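# Move gear and two bearing rings into their holders

## Task

Take the gear and both bearing rings that sit on the white pads and place each one into its matching holder, without disturbing the other parts already in their holders, then open the grippers so nothing is still held.

## Robot and tools

Robot and frames. Two 6-joint arms with parallel-finger grippers, named left_arm and right_arm. All printed poses share one scene frame: origin on the table top midway between the arms, +x out over the table, +z up, left_arm on the +y side. The names left and right do not indicate sides of any image. Base of left_arm: (+0.038, +0.325, 0) m, quat_wxyz (+0.998, 0, 0, +0.057). Base of right_arm: (+0.035, -0.265, 0) m, quat_wxyz (+0.997, 0, 0, -0.075). Fingers point along the gripper's +z axis and close along its y axis. end_effector_position is the pinch point between the pads, roughly 1 cm short of the fingertips; the printed value can be off, more so at long reach. A wrist camera mount sticks out near each gripper.

The command row. Every motion command uses a row of 14 numbers: left_arm's 6 joint angles and its opening, then right_arm's 6 joint angles and its opening. Both arms are always included. Joint order within an arm, used everywhere: shoulder (joint2), elbow (joint3), waist (joint1), wrist pitch (joint4), wrist yaw (joint5), wrist roll (joint6). Joint values are absolute target angles in radians, not offsets. Stated ranges: shoulder 0.000 to 3.142, elbow 0.000 to 3.142, waist -2.618 to 3.054, wrist pitch -1.571 to 1.571, wrist yaw -1.571 to 1.571, wrist roll -2.094 to 2.094. True ends may differ by up to 0.036 rad; a target more than 0.036 beyond a stated end and beyond the current angle gets the call refused, and a target past the real end is clipped there (reported as "joint sent to its limit"; its absence proves nothing). Opening is absolute on [-1, 1]: +1 fully open, -1 closed. Optionally 12 more numbers in 0 to 1 can follow: stiffness scales on each joint's position gain, left_arm's 6 then right_arm's 6 in the joint order; they persist until replaced.

Motion limits. Each control step, a joint's target is kept within a fixed lead of its measured angle (waist 0.202, shoulder 0.258, elbow 0.238, wrist pitch 0.573, wrist yaw and roll 0.522 rad), and if the targets would move a gripper more than 70 mm from where it is, all that arm's targets are pulled back. So large changes take several steps; an unfinished change may need to be sent again. To keep a joint where it is, resend its value from the Joint targets line.

Tools.
execute_actions(actions): a list of up to 15 actions, run in order. Each action is a table of up to 15 rows, one row per control step of 1/30 s; if fewer rows are given, the last repeats to fill 15 steps (0.5 s per action). An empty list just returns the current state and images.
move(target, speed, blocking): target is one row as above. Every joint travels toward its target along a path synchronized so all finish together; the joint with farthest to go peaks at speed rad/s (0.01 to 2, default 0.5). Paths last 0.5 to 10 s, cut short at 10 s. Finger openings are sent at the start. No collision avoidance. With blocking=false the result comes after 0.5 s while motion continues; then use wait or stop before any other motion call. Result adds a move: line giving the ending (done, off_target, moving, held, fault), limits=held or limits=none, and each arm's joint farthest from target.
wait(seconds): 0 to 10; robot keeps its last command; returns early if a running move ends.
stop(): brakes a running move; needs some room, fingers continue.
zoom_image(camera, region): closer look at the latest image; region is [x0, y0, x1, y1] pixels, origin top-left, at most 504 by 504.
read_manual(section): only "licences"; no motion.
finished_scene(scene): integer number of the scene being ended; irreversible, call only once the goal holds stably with grippers open.

Cameras, all 504x504: cam_head_left, cam_head_right, cam_high, cam_low, cam_left_wrist, cam_right_wrist (wrists are fisheye).

Reading results. State line per arm: end_effector_position (m) and end_effector_quat_wxyz. Joint positions and Joint velocities: per arm, the six joints in the order above (rad, rad/s), then the pad gap in m (0.094 when fully open). Joint targets: angles currently being driven toward. grip_measured: finger opening on the command scale, each gripper biased by up to about 1 mm. Joint torques: total drive output, with offsets and noise. Step readings list joint positions at some steps; HELD with an arm label means that arm's row was partly held back. "joint command not followed" means a clearance check altered or blocked joint targets. FAULT lines mark an arm stop; MOTOR HOT warns at 75 °C; at 90 °C the arm stops for 10 s; at 100 °C the arm goes limp and falls.

Gripping. To hold a part, command an opening about 0.03 below its grip_measured; smaller gaps grip more lightly. Pad force tops out near 50 to 62 N, less on very thin parts, with a brief spike on first contact.

Cautions. The world keeps running while you compose replies, with the robot holding its last command. Occasional disturbances may tug a held part or shove a loose one. Never push or knock anything off the table. Keep the arms from striking or pressing each other. Approach contacts slowly and do not aim far past a contact surface, which presses harder. Avoid drops, slips and slams, and avoid holding loads longer than needed since that heats motors.

Each tool is called after "Request:" by a JSON object that holds its "method" and its "body", one argument or row to a line.

## Session

Request:
{"method": "execute_actions", "body": {
  "actions": []
}}

Scene clock: 0.00 s.
left_arm: end_effector_position=(+0.6090, +0.5409, +0.1921) grip_measured=+1.000 end_effector_quat_wxyz=(+0.660, -0.403, +0.616, +0.152) | right_arm: end_effector_position=(+0.1332, -0.5344, +0.1890) grip_measured=+1.000 end_effector_quat_wxyz=(+0.150, +0.457, +0.632, -0.608)
Joint names: [shoulder, elbow, waist, wrist pitch, wrist yaw, wrist roll]
Joint positions: left_arm=[ 2.16   1.406  0.075  0.652 -0.614 -0.412  0.094] | right_arm=[ 1.138  0.578 -0.44  -0.264  1.273  0.098  0.094]
Joint velocities: left_arm=[-0.002  0.002 -0.012 -0.11  -0.066  0.037  0.   ] | right_arm=[-0.007 -0.032 -0.002 -0.022 -0.037 -0.037  0.   ]
Joint torques (N m, as the arm reports them, + toward a larger angle): no reading
Joint targets: left_arm=[2.146 1.416 0.075 0.654 -0.616 -0.408] | right_arm=[1.130 0.591 -0.440 -0.259 1.286 0.102]
Joint stiffness scale: left_arm=[1. 1. 1. 1. 1. 1.] | right_arm=[1. 1. 1. 1. 1. 1.]

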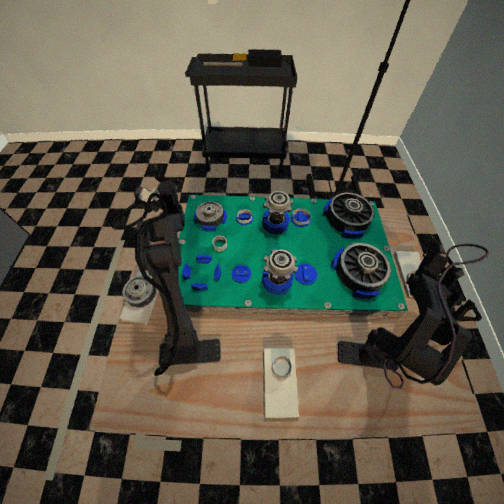

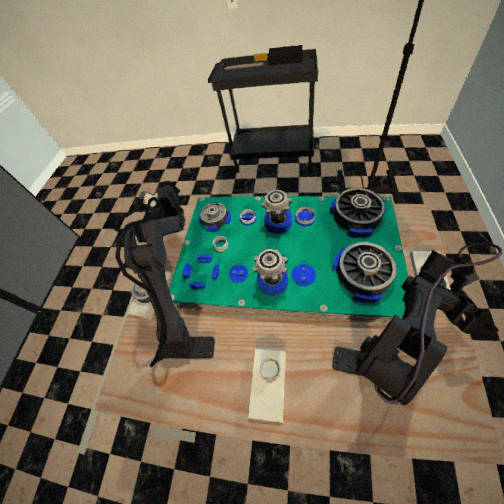

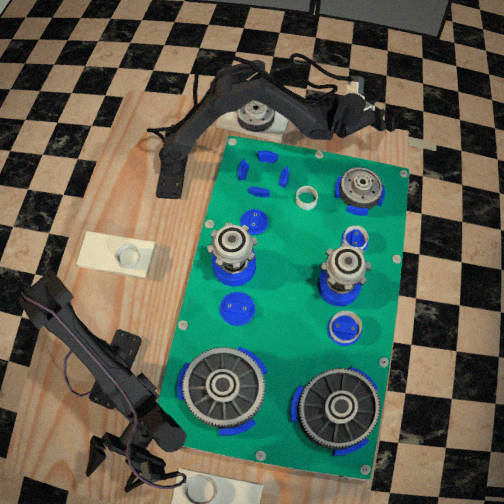

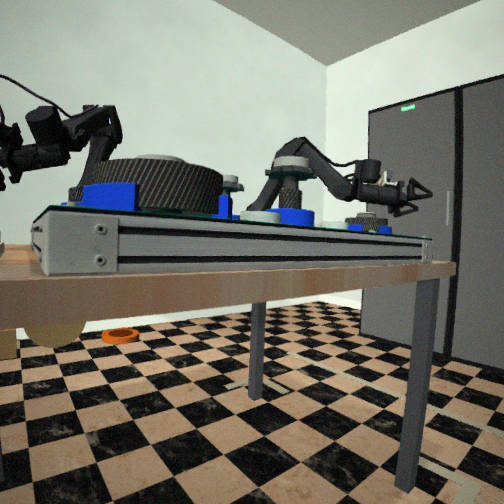

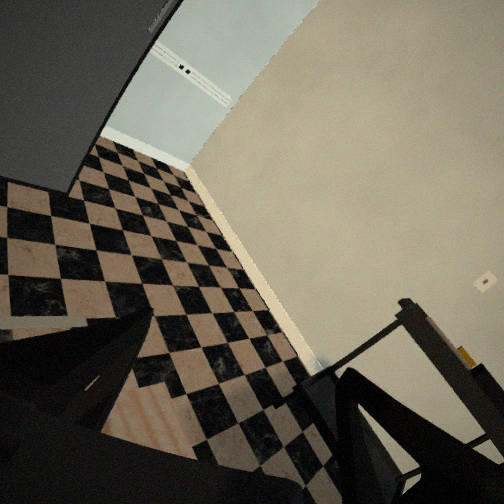

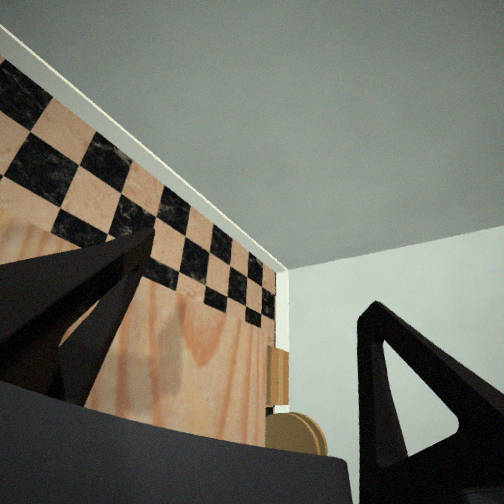

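Request:
{"method": "zoom_image", "body": {
  "camera": "cam_high",
  "region": [180, 80, 430, 330]
}}

Request:
{"method": "zoom_image", "body": {
  "camera": "cam_head_left",
  "region": [90, 170, 340, 420]
}}

Request:
{"method": "zoom_image", "body": {
  "camera": "cam_high",
  "region": [0, 200, 304, 504]
}}

Region (180, 80, 430, 330) of cam_high's 504x504 image, scaled by 2.016, with more detail than that image has.

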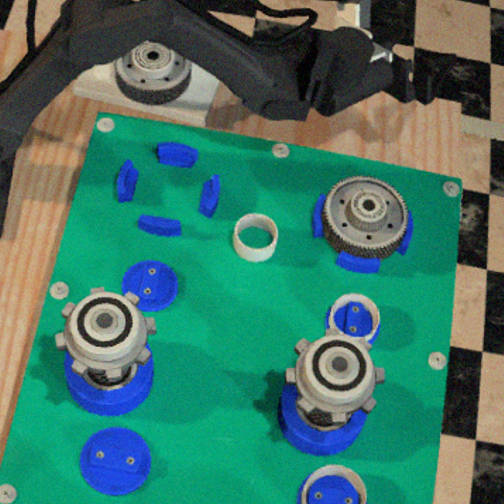

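Region (90, 170, 340, 420) of cam_head_left's 504x504 image, scaled by 2.016, with more detail than that image has.

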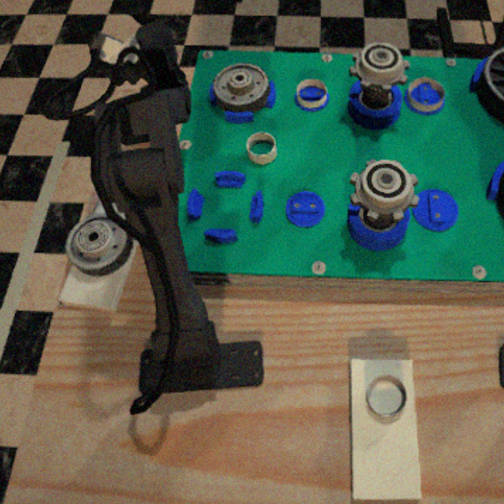

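Region (0, 200, 304, 504) of cam_high's 504x504 image, scaled by 1.658, with more detail than that image has.

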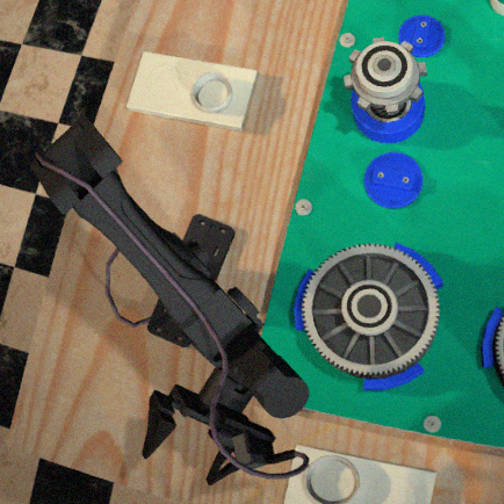

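Request:
{"method": "move", "body": {
  "target": [1.57,1.55,0.78,-1.5,0,0,1, 1.6,1.55,-0.58,-1.5,0,0,1],
  "speed": 1.0
}}

Scene clock: 6.63 s.
left_arm: end_effector_position=(+0.2106, +0.5410, +0.1758) grip_measured=+1.000 end_effector_quat_wxyz=(+0.002, -0.433, +0.901, +0.005) | right_arm: end_effector_position=(+0.2427, -0.4486, +0.1761) grip_measured=+1.000 end_effector_quat_wxyz=(+0.003, +0.355, +0.935, -0.008)
Joint names: [shoulder, elbow, waist, wrist pitch, wrist yaw, wrist roll]
Joint positions: left_arm=[ 1.591  1.517  0.773 -1.488 -0.007 -0.008  0.094] | right_arm=[ 1.594  1.521 -0.57  -1.486  0.012  0.005  0.094]
Joint velocities: left_arm=[ 0.007  0.002  0.027  0.007 -0.081 -0.051  0.   ] | right_arm=[-0.002 -0.007 -0.012 -0.022  0.037  0.007  0.   ]
Joint torques (N m, as the arm reports them, + toward a larger angle): left_arm=[-7.    9.39  0.54  0.24  0.03  0.05] | right_arm=[-5.47  6.96 -0.79 -0.03 -0.14 -0.09]
Joint targets: left_arm=[1.570 1.550 0.780 -1.500 0.000 -0.000] | right_arm=[1.600 1.550 -0.580 -1.500 0.000 -0.000]
Joint stiffness scale: left_arm=[1. 1. 1. 1. 1. 1.] | right_arm=[1. 1. 1. 1. 1. 1.]
move: off_target (left_arm, right_arm); limits=none; left_arm: farthest joint: the elbow, 0.033 radians from its target (0.144 radians at the start); right_arm: farthest joint: the elbow, 0.029 radians from its target (0.972 radians at the start)

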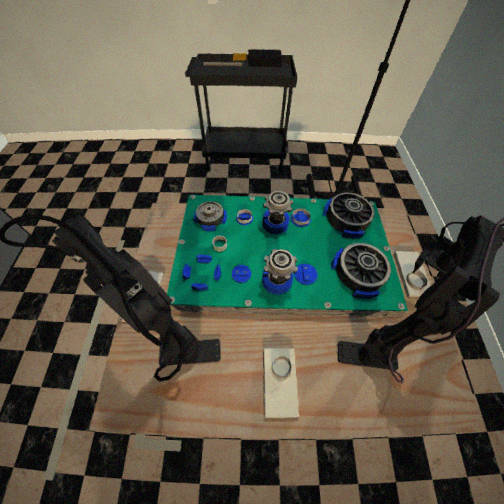

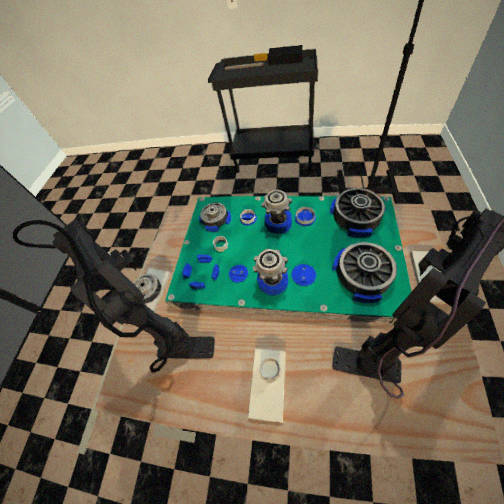

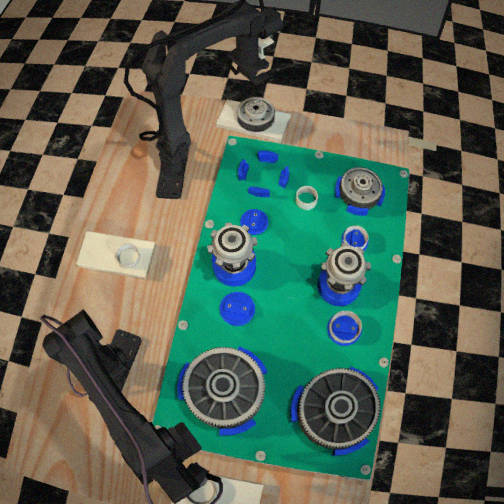

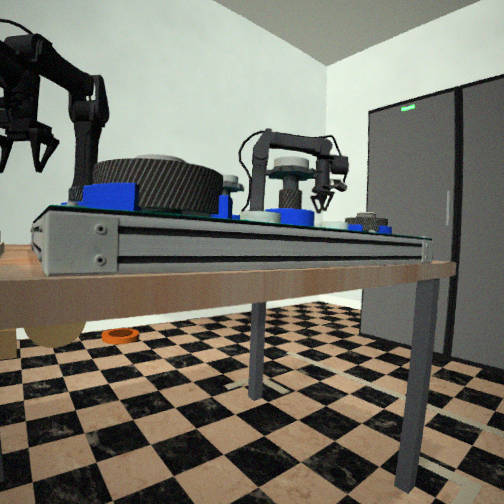

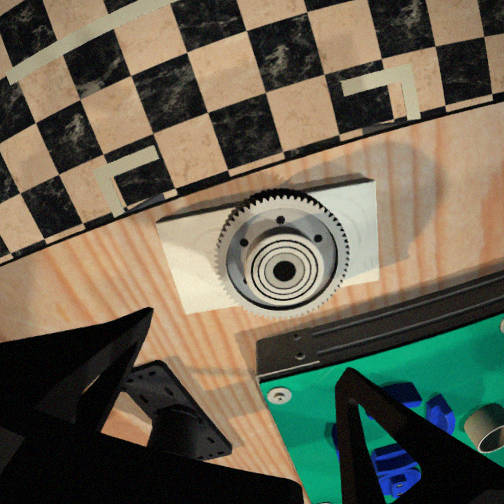

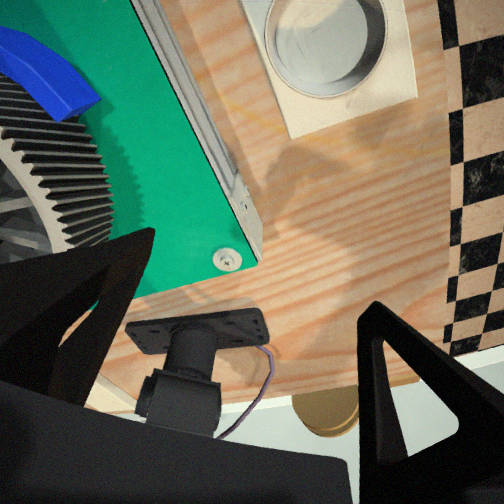

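Request:
{"method": "zoom_image", "body": {
  "camera": "cam_low",
  "region": [200, 140, 440, 280]
}}

Request:
{"method": "zoom_image", "body": {
  "camera": "cam_left_wrist",
  "region": [150, 150, 400, 400]
}}

Request:
{"method": "zoom_image", "body": {
  "camera": "cam_head_right",
  "region": [110, 180, 330, 330]
}}

Region (200, 140, 440, 280) of cam_low's 504x504 image, scaled by 2.100, with more detail than that image has; it fills the top 294 rows of this view, and the rest is white.

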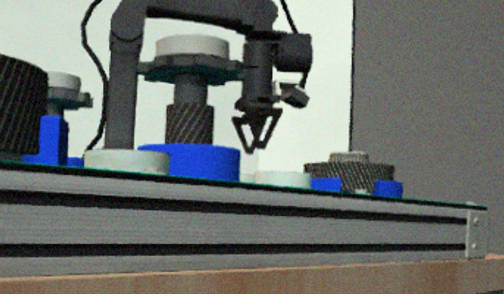

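Region (150, 150, 400, 400) of cam_left_wrist's 504x504 image, scaled by 2.016, with more detail than that image has.

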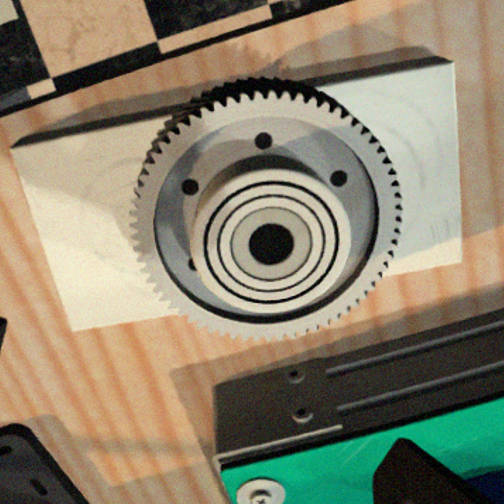

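Region (110, 180, 330, 330) of cam_head_right's 504x504 image, scaled by 2.291, with more detail than that image has; it fills the top 344 rows of this view, and the rest is white.

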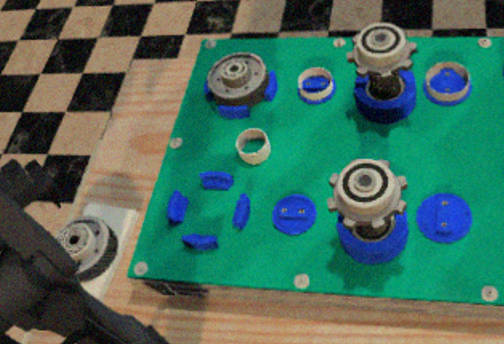

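Request:
{"method": "move", "body": {
  "target": [1.575,1.285,0.78,-1.245,0,0,1, 1.94,1.755,-0.58,-1.36,0,0,1],
  "speed": 0.6
}}

Scene clock: 10.63 s.
left_arm: end_effector_position=(+0.2136, +0.5445, +0.1204) grip_measured=+1.000 end_effector_quat_wxyz=(+0.005, -0.433, +0.901, +0.006) | right_arm: end_effector_position=(+0.3064, -0.5045, +0.1201) grip_measured=+1.000 end_effector_quat_wxyz=(-0.015, +0.355, +0.935, -0.001)
Joint names: [shoulder, elbow, waist, wrist pitch, wrist yaw, wrist roll]
Joint positions: left_arm=[ 1.591  1.297  0.773 -1.262 -0.006 -0.008  0.094] | right_arm=[ 1.949  1.726 -0.57  -1.376  0.012  0.005  0.094]
Joint velocities: left_arm=[ 0.007 -0.007  0.007  0.037 -0.037  0.022  0.   ] | right_arm=[-0.007  0.002  0.002 -0.037  0.007 -0.007  0.   ]
Joint torques (N m, as the arm reports them, + toward a larger angle): left_arm=[-6.75  5.46  0.56  0.58  0.05  0.07] | right_arm=[-10.     6.96  -0.79   0.22  -0.14  -0.08]
Joint targets: left_arm=[1.575 1.285 0.780 -1.245 0.000 -0.000] | right_arm=[1.940 1.755 -0.580 -1.360 0.000 0.000]
Joint stiffness scale: left_arm=[1. 1. 1. 1. 1. 1.] | right_arm=[1. 1. 1. 1. 1. 1.]
move: off_target (right_arm); limits=none; left_arm: farthest joint: the wrist pitch, 0.017 radians from its target (0.244 radians at the start); right_arm: farthest joint: the elbow, 0.029 radians from its target (0.234 radians at the start)

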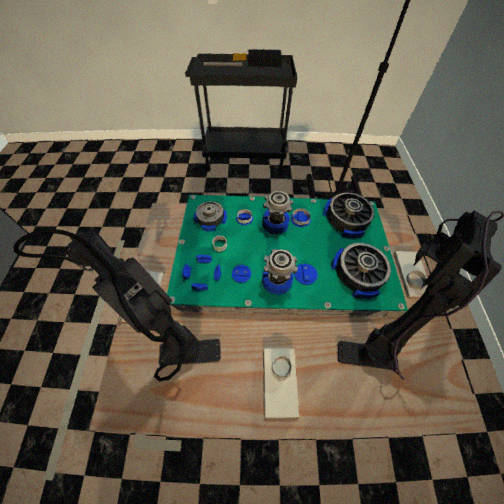

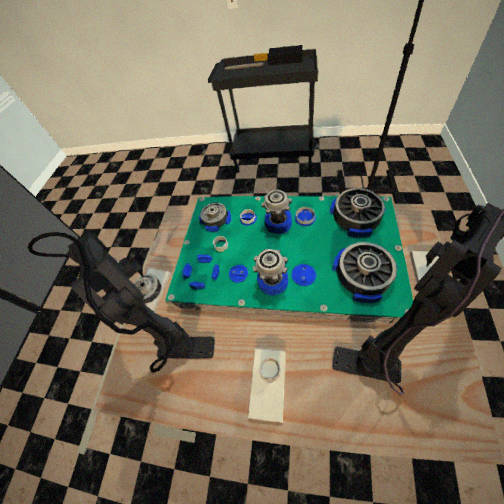

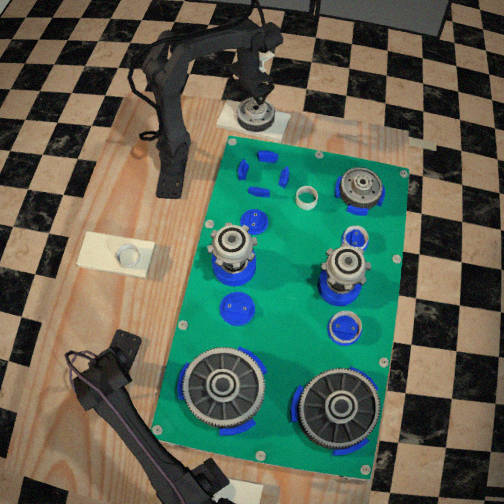

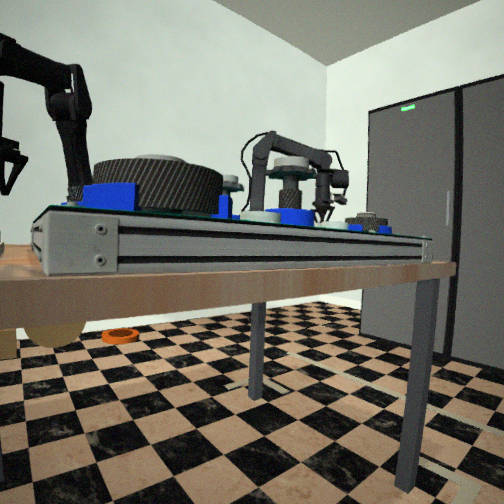

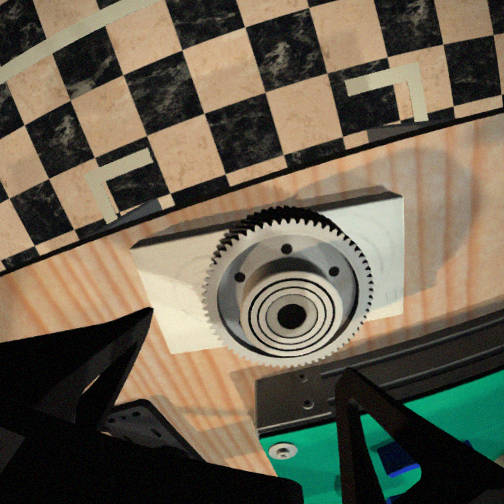

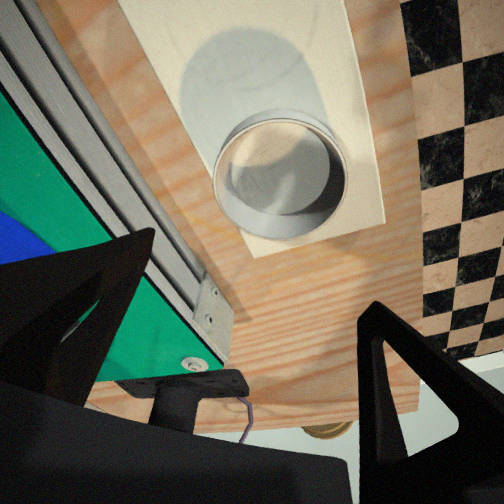

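Request:
{"method": "move", "body": {
  "target": [1.553,1.166,0.655,-1.158,0,0,1, 1.905,1.512,-0.58,-1.146,0,0,1],
  "speed": 0.5
}}

Scene clock: 15.10 s.
left_arm: end_effector_position=(+0.2294, +0.5158, +0.0938) grip_measured=+1.000 end_effector_quat_wxyz=(-0.003, -0.382, +0.924, +0.001) | right_arm: end_effector_position=(+0.3032, -0.5016, +0.0714) grip_measured=+1.000 end_effector_quat_wxyz=(-0.009, +0.355, +0.935, -0.003)
Joint names: [shoulder, elbow, waist, wrist pitch, wrist yaw, wrist roll]
Joint positions: left_arm=[ 1.579  1.178  0.662 -1.174 -0.004 -0.007  0.094] | right_arm=[ 1.935  1.513 -0.57  -1.164  0.012  0.005  0.094]
Joint velocities: left_arm=[-0.007 -0.007  0.007  0.022 -0.037  0.007  0.   ] | right_arm=[ 0.002 -0.032 -0.017 -0.022  0.022 -0.066  0.   ]
Joint torques (N m, as the arm reports them, + toward a larger angle): left_arm=[-7.37  5.36 -0.49  0.54  0.01  0.05] | right_arm=[-11.75   4.87  -0.84   0.23  -0.13  -0.08]
Joint targets: left_arm=[1.553 1.166 0.655 -1.158 -0.000 0.000] | right_arm=[1.905 1.512 -0.580 -1.146 0.000 0.000]
Joint stiffness scale: left_arm=[1. 1. 1. 1. 1. 1.] | right_arm=[1. 1. 1. 1. 1. 1.]
move: off_target (left_arm, right_arm); limits=none; left_arm: farthest joint: the shoulder, 0.026 radians from its target (0.038 radians at the start); right_arm: farthest joint: the shoulder, 0.030 radians from its target (0.044 radians at the start)

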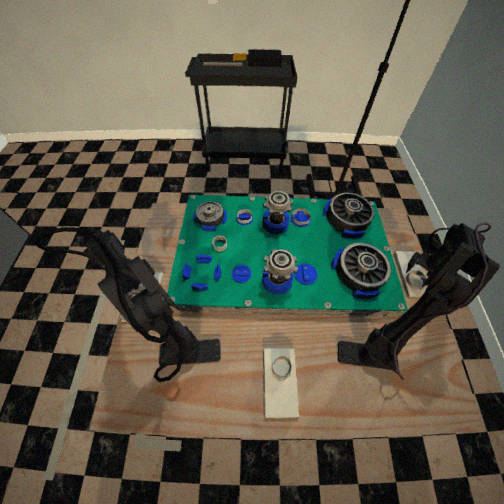

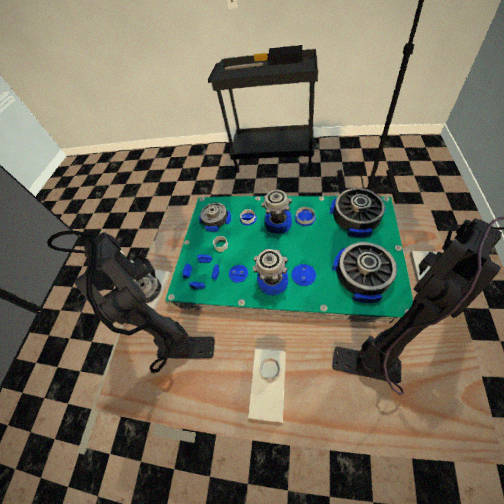

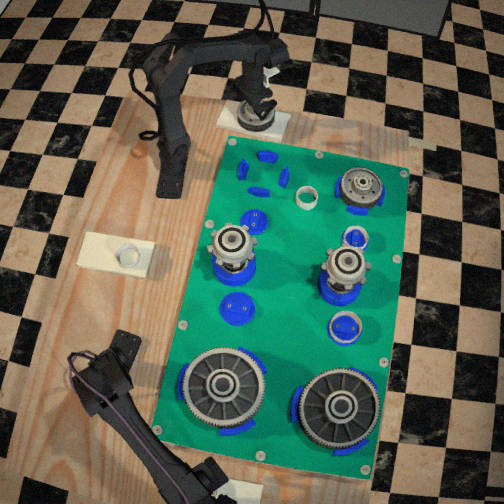

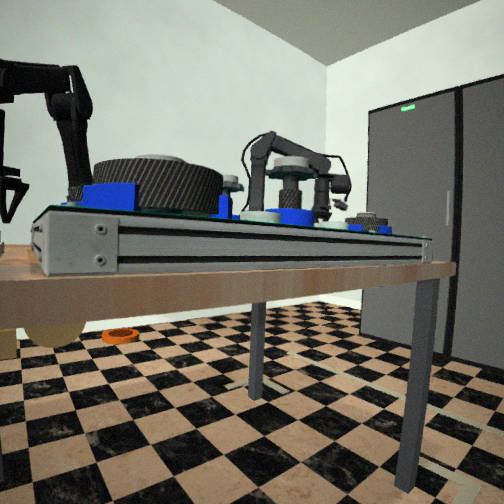

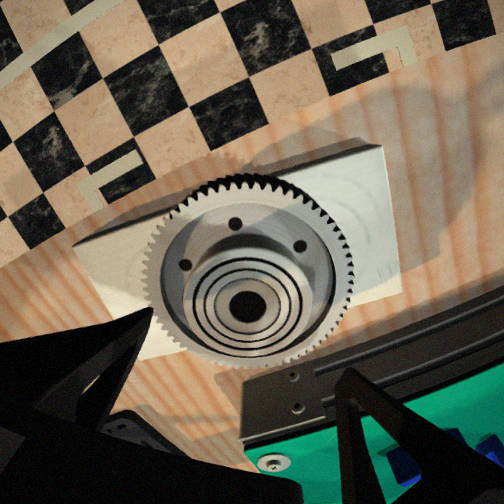

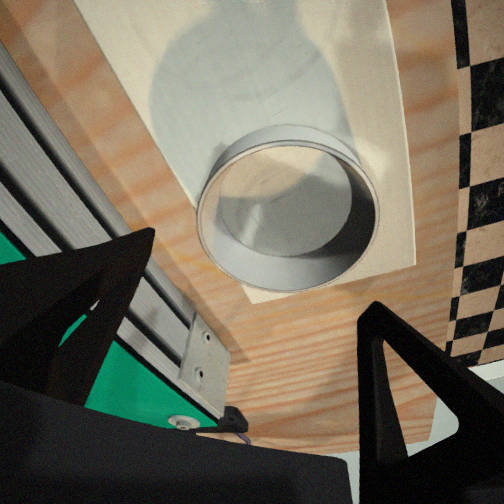

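Request:
{"method": "move", "body": {
  "target": [1.60,1.102,0.684,-1.066,0,0,0.72, 1.968,1.505,-0.58,-1.083,0,0,1],
  "speed": 0.3
}}

Scene clock: 18.10 s.
left_arm: end_effector_position=(+0.2290, +0.5205, +0.0738) grip_measured=+0.722 end_effector_quat_wxyz=(+0.002, -0.388, +0.922, +0.003) | right_arm: end_effector_position=(+0.3135, -0.5107, +0.0598) grip_measured=+1.000 end_effector_quat_wxyz=(+0.004, +0.355, +0.935, -0.008)
Joint names: [shoulder, elbow, waist, wrist pitch, wrist yaw, wrist roll]
Joint positions: left_arm=[ 1.596  1.114  0.675 -1.083 -0.004 -0.007  0.081] | right_arm=[ 1.968  1.513 -0.57  -1.102  0.012  0.005  0.094]
Joint velocities: left_arm=[-0.002 -0.012  0.007  0.066  0.007 -0.066 -0.001] | right_arm=[-0.012 -0.017 -0.012  0.022  0.095 -0.037  0.   ]
Joint torques (N m, as the arm reports them, + toward a larger angle): left_arm=[-5.15  5.29  0.72  0.56  0.02  0.07] | right_arm=[-9.44  4.41 -0.82  0.31 -0.14 -0.08]
Joint targets: left_arm=[1.600 1.102 0.684 -1.066 -0.000 0.000] | right_arm=[1.968 1.505 -0.580 -1.083 0.000 -0.000]
Joint stiffness scale: left_arm=[1. 1. 1. 1. 1. 1.] | right_arm=[1. 1. 1. 1. 1. 1.]
move: done; limits=none; left_arm: farthest joint: the wrist pitch, 0.017 radians from its target (0.108 radians at the start); right_arm: farthest joint: the wrist pitch, 0.019 radians from its target (0.081 radians at the start)

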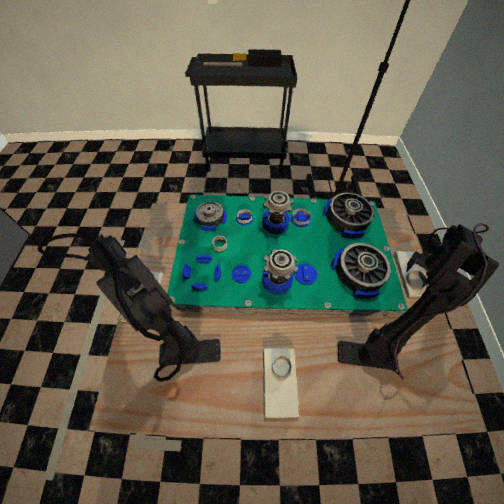

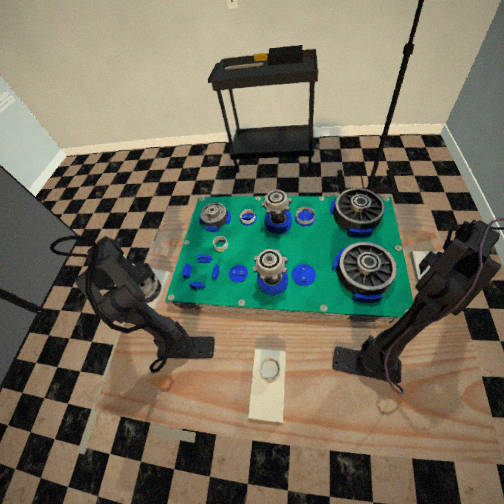

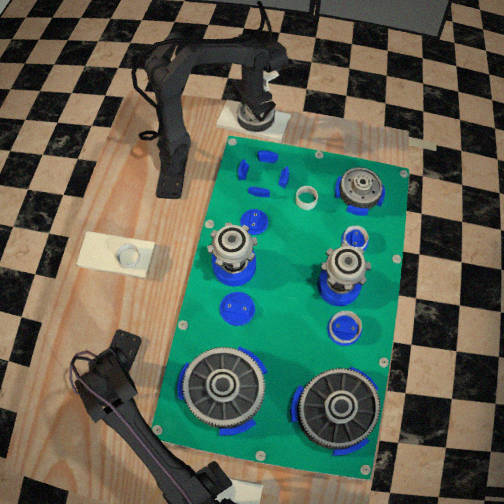

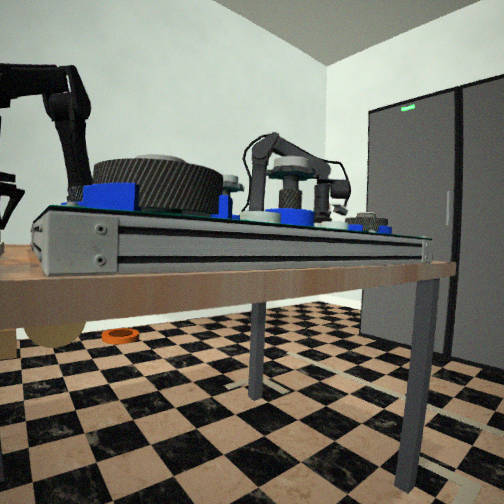

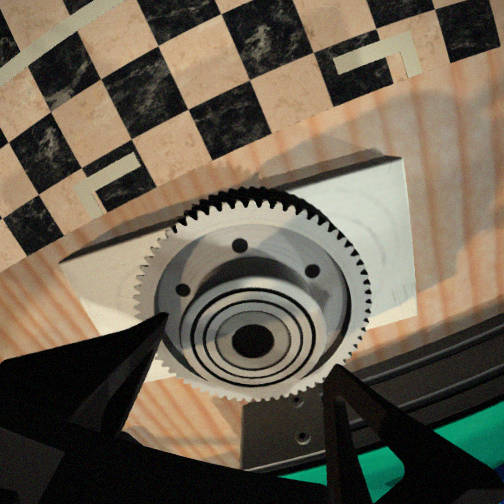

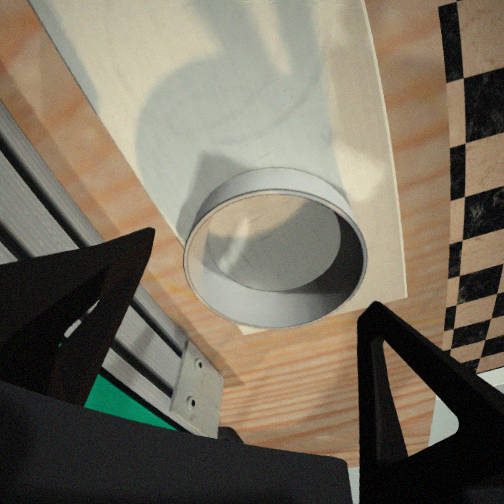

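Request:
{"method": "move", "body": {
  "target": [1.616,1.049,0.684,-1.005,0,0,0.72, 1.979,1.464,-0.58,-1.042,0,0,1],
  "speed": 0.15
}}

Scene clock: 20.43 s.
left_arm: end_effector_position=(+0.2284, +0.5193, +0.0662) grip_measured=+0.721 end_effector_quat_wxyz=(+0.005, -0.388, +0.922, +0.000) | right_arm: end_effector_position=(+0.3104, -0.5079, +0.0454) grip_measured=+1.000 end_effector_quat_wxyz=(-0.002, +0.355, +0.935, -0.006)
Joint names: [shoulder, elbow, waist, wrist pitch, wrist yaw, wrist roll]
Joint positions: left_arm=[ 1.596  1.083  0.678 -1.049  0.003 -0.003  0.081] | right_arm=[ 1.978  1.468 -0.57  -1.061  0.012  0.005  0.094]
Joint velocities: left_arm=[-0.002  0.002  0.007  0.007  0.022 -0.022 -0.001] | right_arm=[ 0.002  0.002  0.012 -0.037 -0.037 -0.037  0.   ]
Joint torques (N m, as the arm reports them, + toward a larger angle): left_arm=[-3.98  3.35  0.55  0.91 -0.04  0.  ] | right_arm=[-9.35  4.62 -0.87  0.3  -0.13 -0.08]
Joint targets: left_arm=[1.616 1.049 0.684 -1.005 -0.000 -0.000] | right_arm=[1.979 1.464 -0.580 -1.042 0.000 -0.000]
Joint stiffness scale: left_arm=[1. 1. 1. 1. 1. 1.] | right_arm=[1. 1. 1. 1. 1. 1.]
move: off_target (left_arm); limits=none; left_arm: farthest joint: the wrist pitch, 0.044 radians from its target (0.078 radians at the start); right_arm: farthest joint: the wrist pitch, 0.019 radians from its target (0.059 radians at the start)

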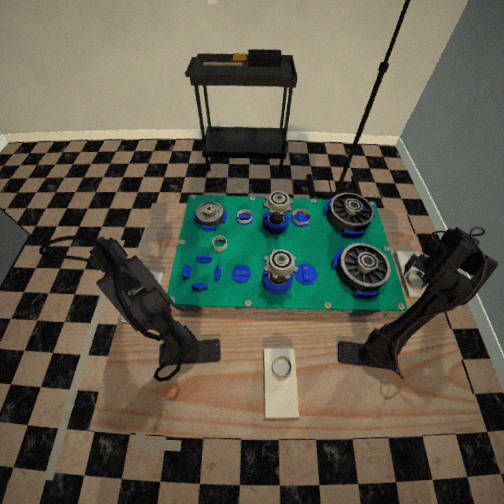

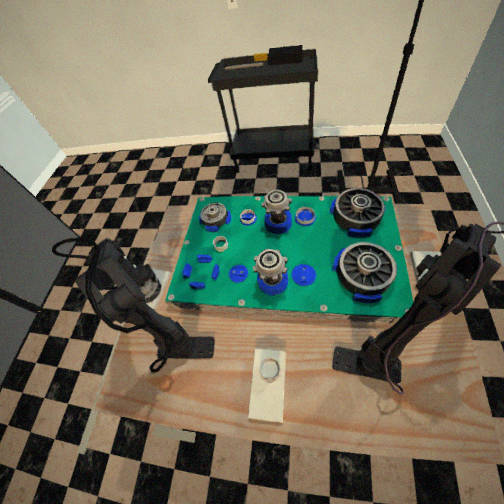

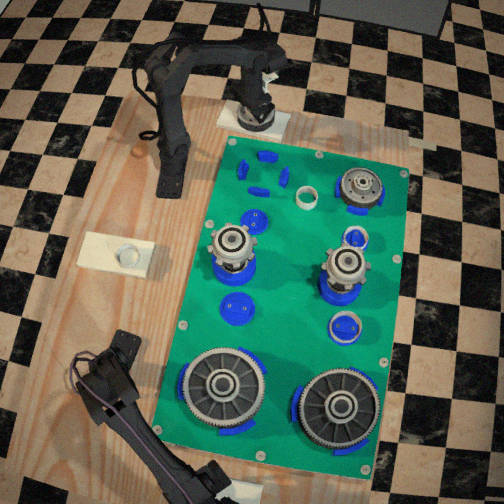

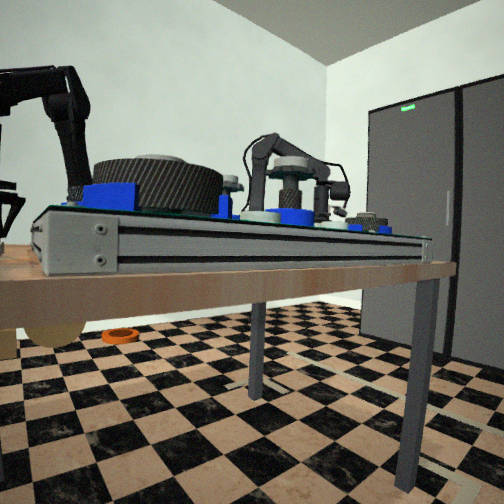

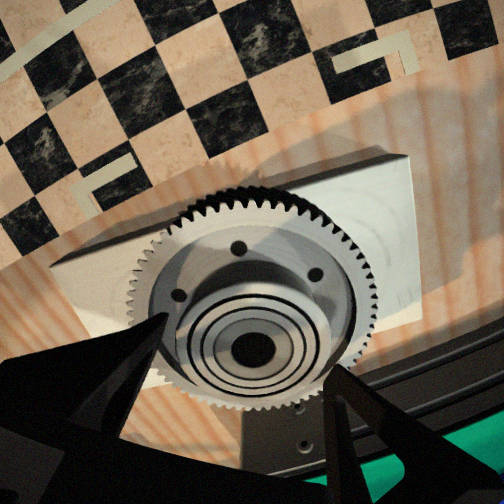

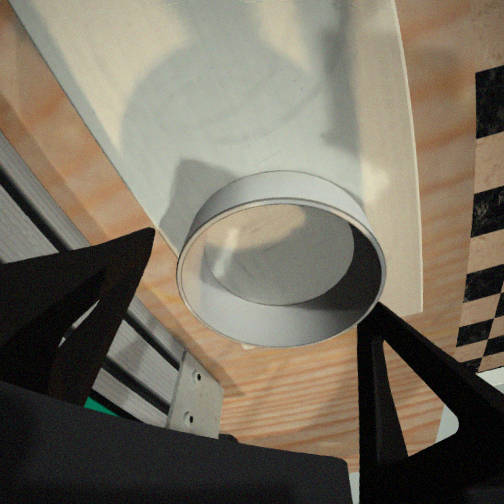

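Request:
{"method": "zoom_image", "body": {
  "camera": "cam_left_wrist",
  "region": [110, 180, 410, 480]
}}

Request:
{"method": "zoom_image", "body": {
  "camera": "cam_right_wrist",
  "region": [120, 130, 420, 430]
}}

Request:
{"method": "zoom_image", "body": {
  "camera": "cam_high",
  "region": [210, 50, 310, 150]
}}

Region (110, 180, 410, 480) of cam_left_wrist's 504x504 image, scaled by 1.680, with more detail than that image has.

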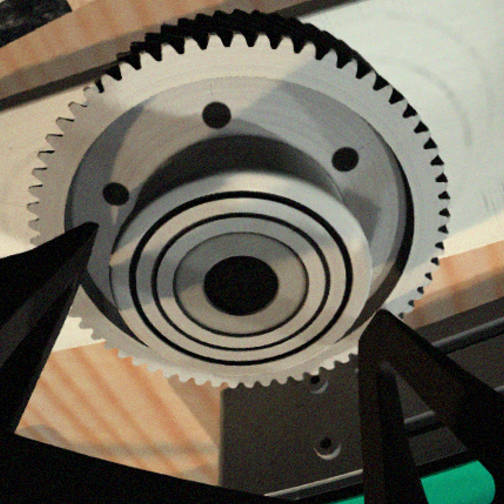

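Region (120, 130, 420, 430) of cam_right_wrist's 504x504 image, scaled by 1.680, with more detail than that image has.

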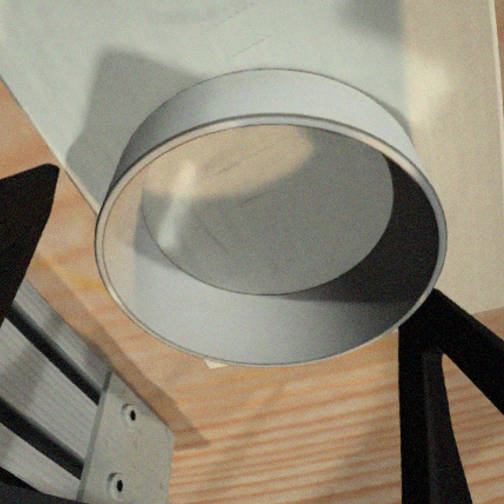

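Region (210, 50, 310, 150) of cam_high's 504x504 image, scaled by 5.040, with more detail than that image has.

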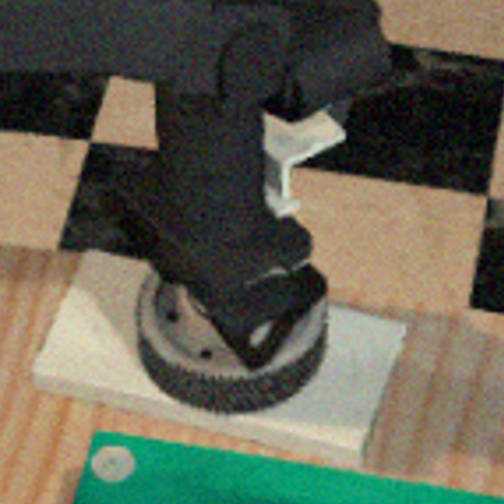

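Request:
{"method": "move", "body": {
  "target": [1.596,1.110,0.655,-1.07,0,0,0.9, 1.979,1.464,-0.597,-1.042,0,0,1],
  "speed": 0.1
}}

Scene clock: 22.77 s.
left_arm: end_effector_position=(+0.2304, +0.5139, +0.0662) grip_measured=+0.898 end_effector_quat_wxyz=(+0.002, -0.381, +0.925, -0.005) | right_arm: end_effector_position=(+0.3056, -0.5134, +0.0454) grip_measured=+1.000 end_effector_quat_wxyz=(-0.002, +0.364, +0.931, -0.006)
Joint names: [shoulder, elbow, waist, wrist pitch, wrist yaw, wrist roll]
Joint positions: left_arm=[ 1.596  1.083  0.664 -1.058  0.01  -0.003  0.089] | right_arm=[ 1.978  1.468 -0.59  -1.06   0.012  0.005  0.094]
Joint velocities: left_arm=[-0.007 -0.007  0.007  0.022  0.007 -0.022  0.002] | right_arm=[ 0.002 -0.012 -0.002 -0.022 -0.007  0.007  0.   ]
Joint torques (N m, as the arm reports them, + toward a larger angle): left_arm=[-5.41  8.65 -0.62  0.23 -0.13  0.01] | right_arm=[-9.32  4.62 -0.62  0.27 -0.14 -0.08]
Joint targets: left_arm=[1.596 1.110 0.655 -1.070 0.000 -0.000] | right_arm=[1.979 1.464 -0.597 -1.042 -0.000 -0.000]
Joint stiffness scale: left_arm=[1. 1. 1. 1. 1. 1.] | right_arm=[1. 1. 1. 1. 1. 1.]
move: off_target (left_arm); limits=none; left_arm: farthest joint: the elbow, 0.027 radians from its target (0.027 radians at the start); right_arm: farthest joint: the wrist pitch, 0.018 radians from its target (0.018 radians at the start)

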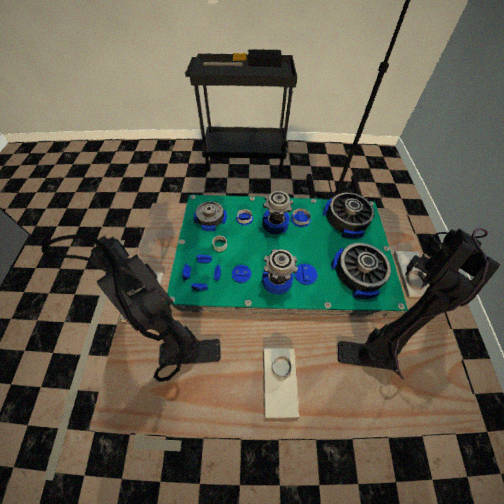

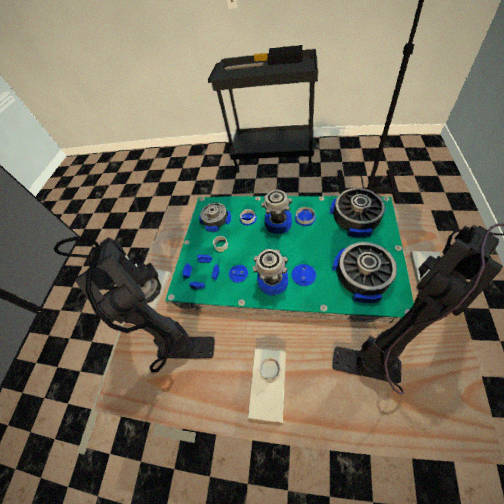

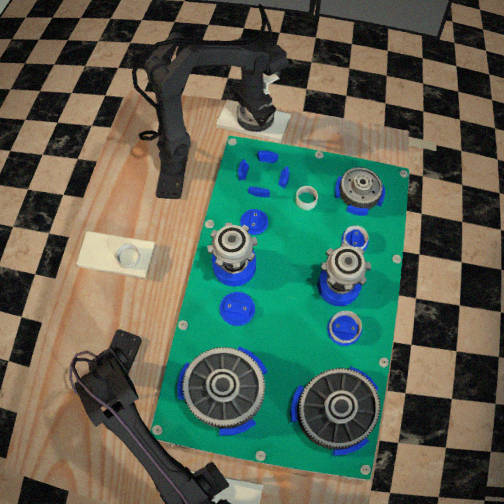

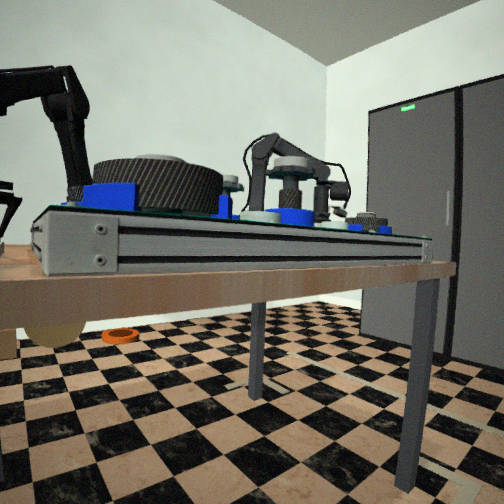

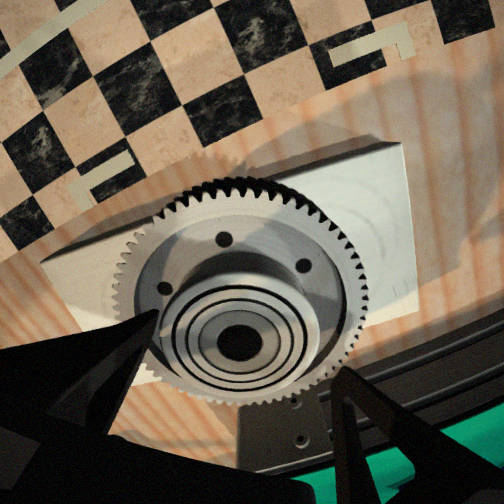

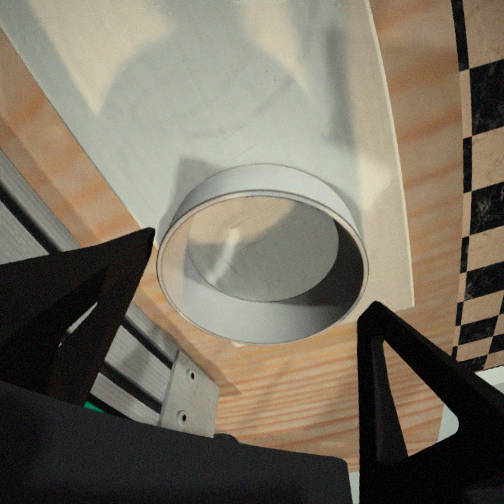

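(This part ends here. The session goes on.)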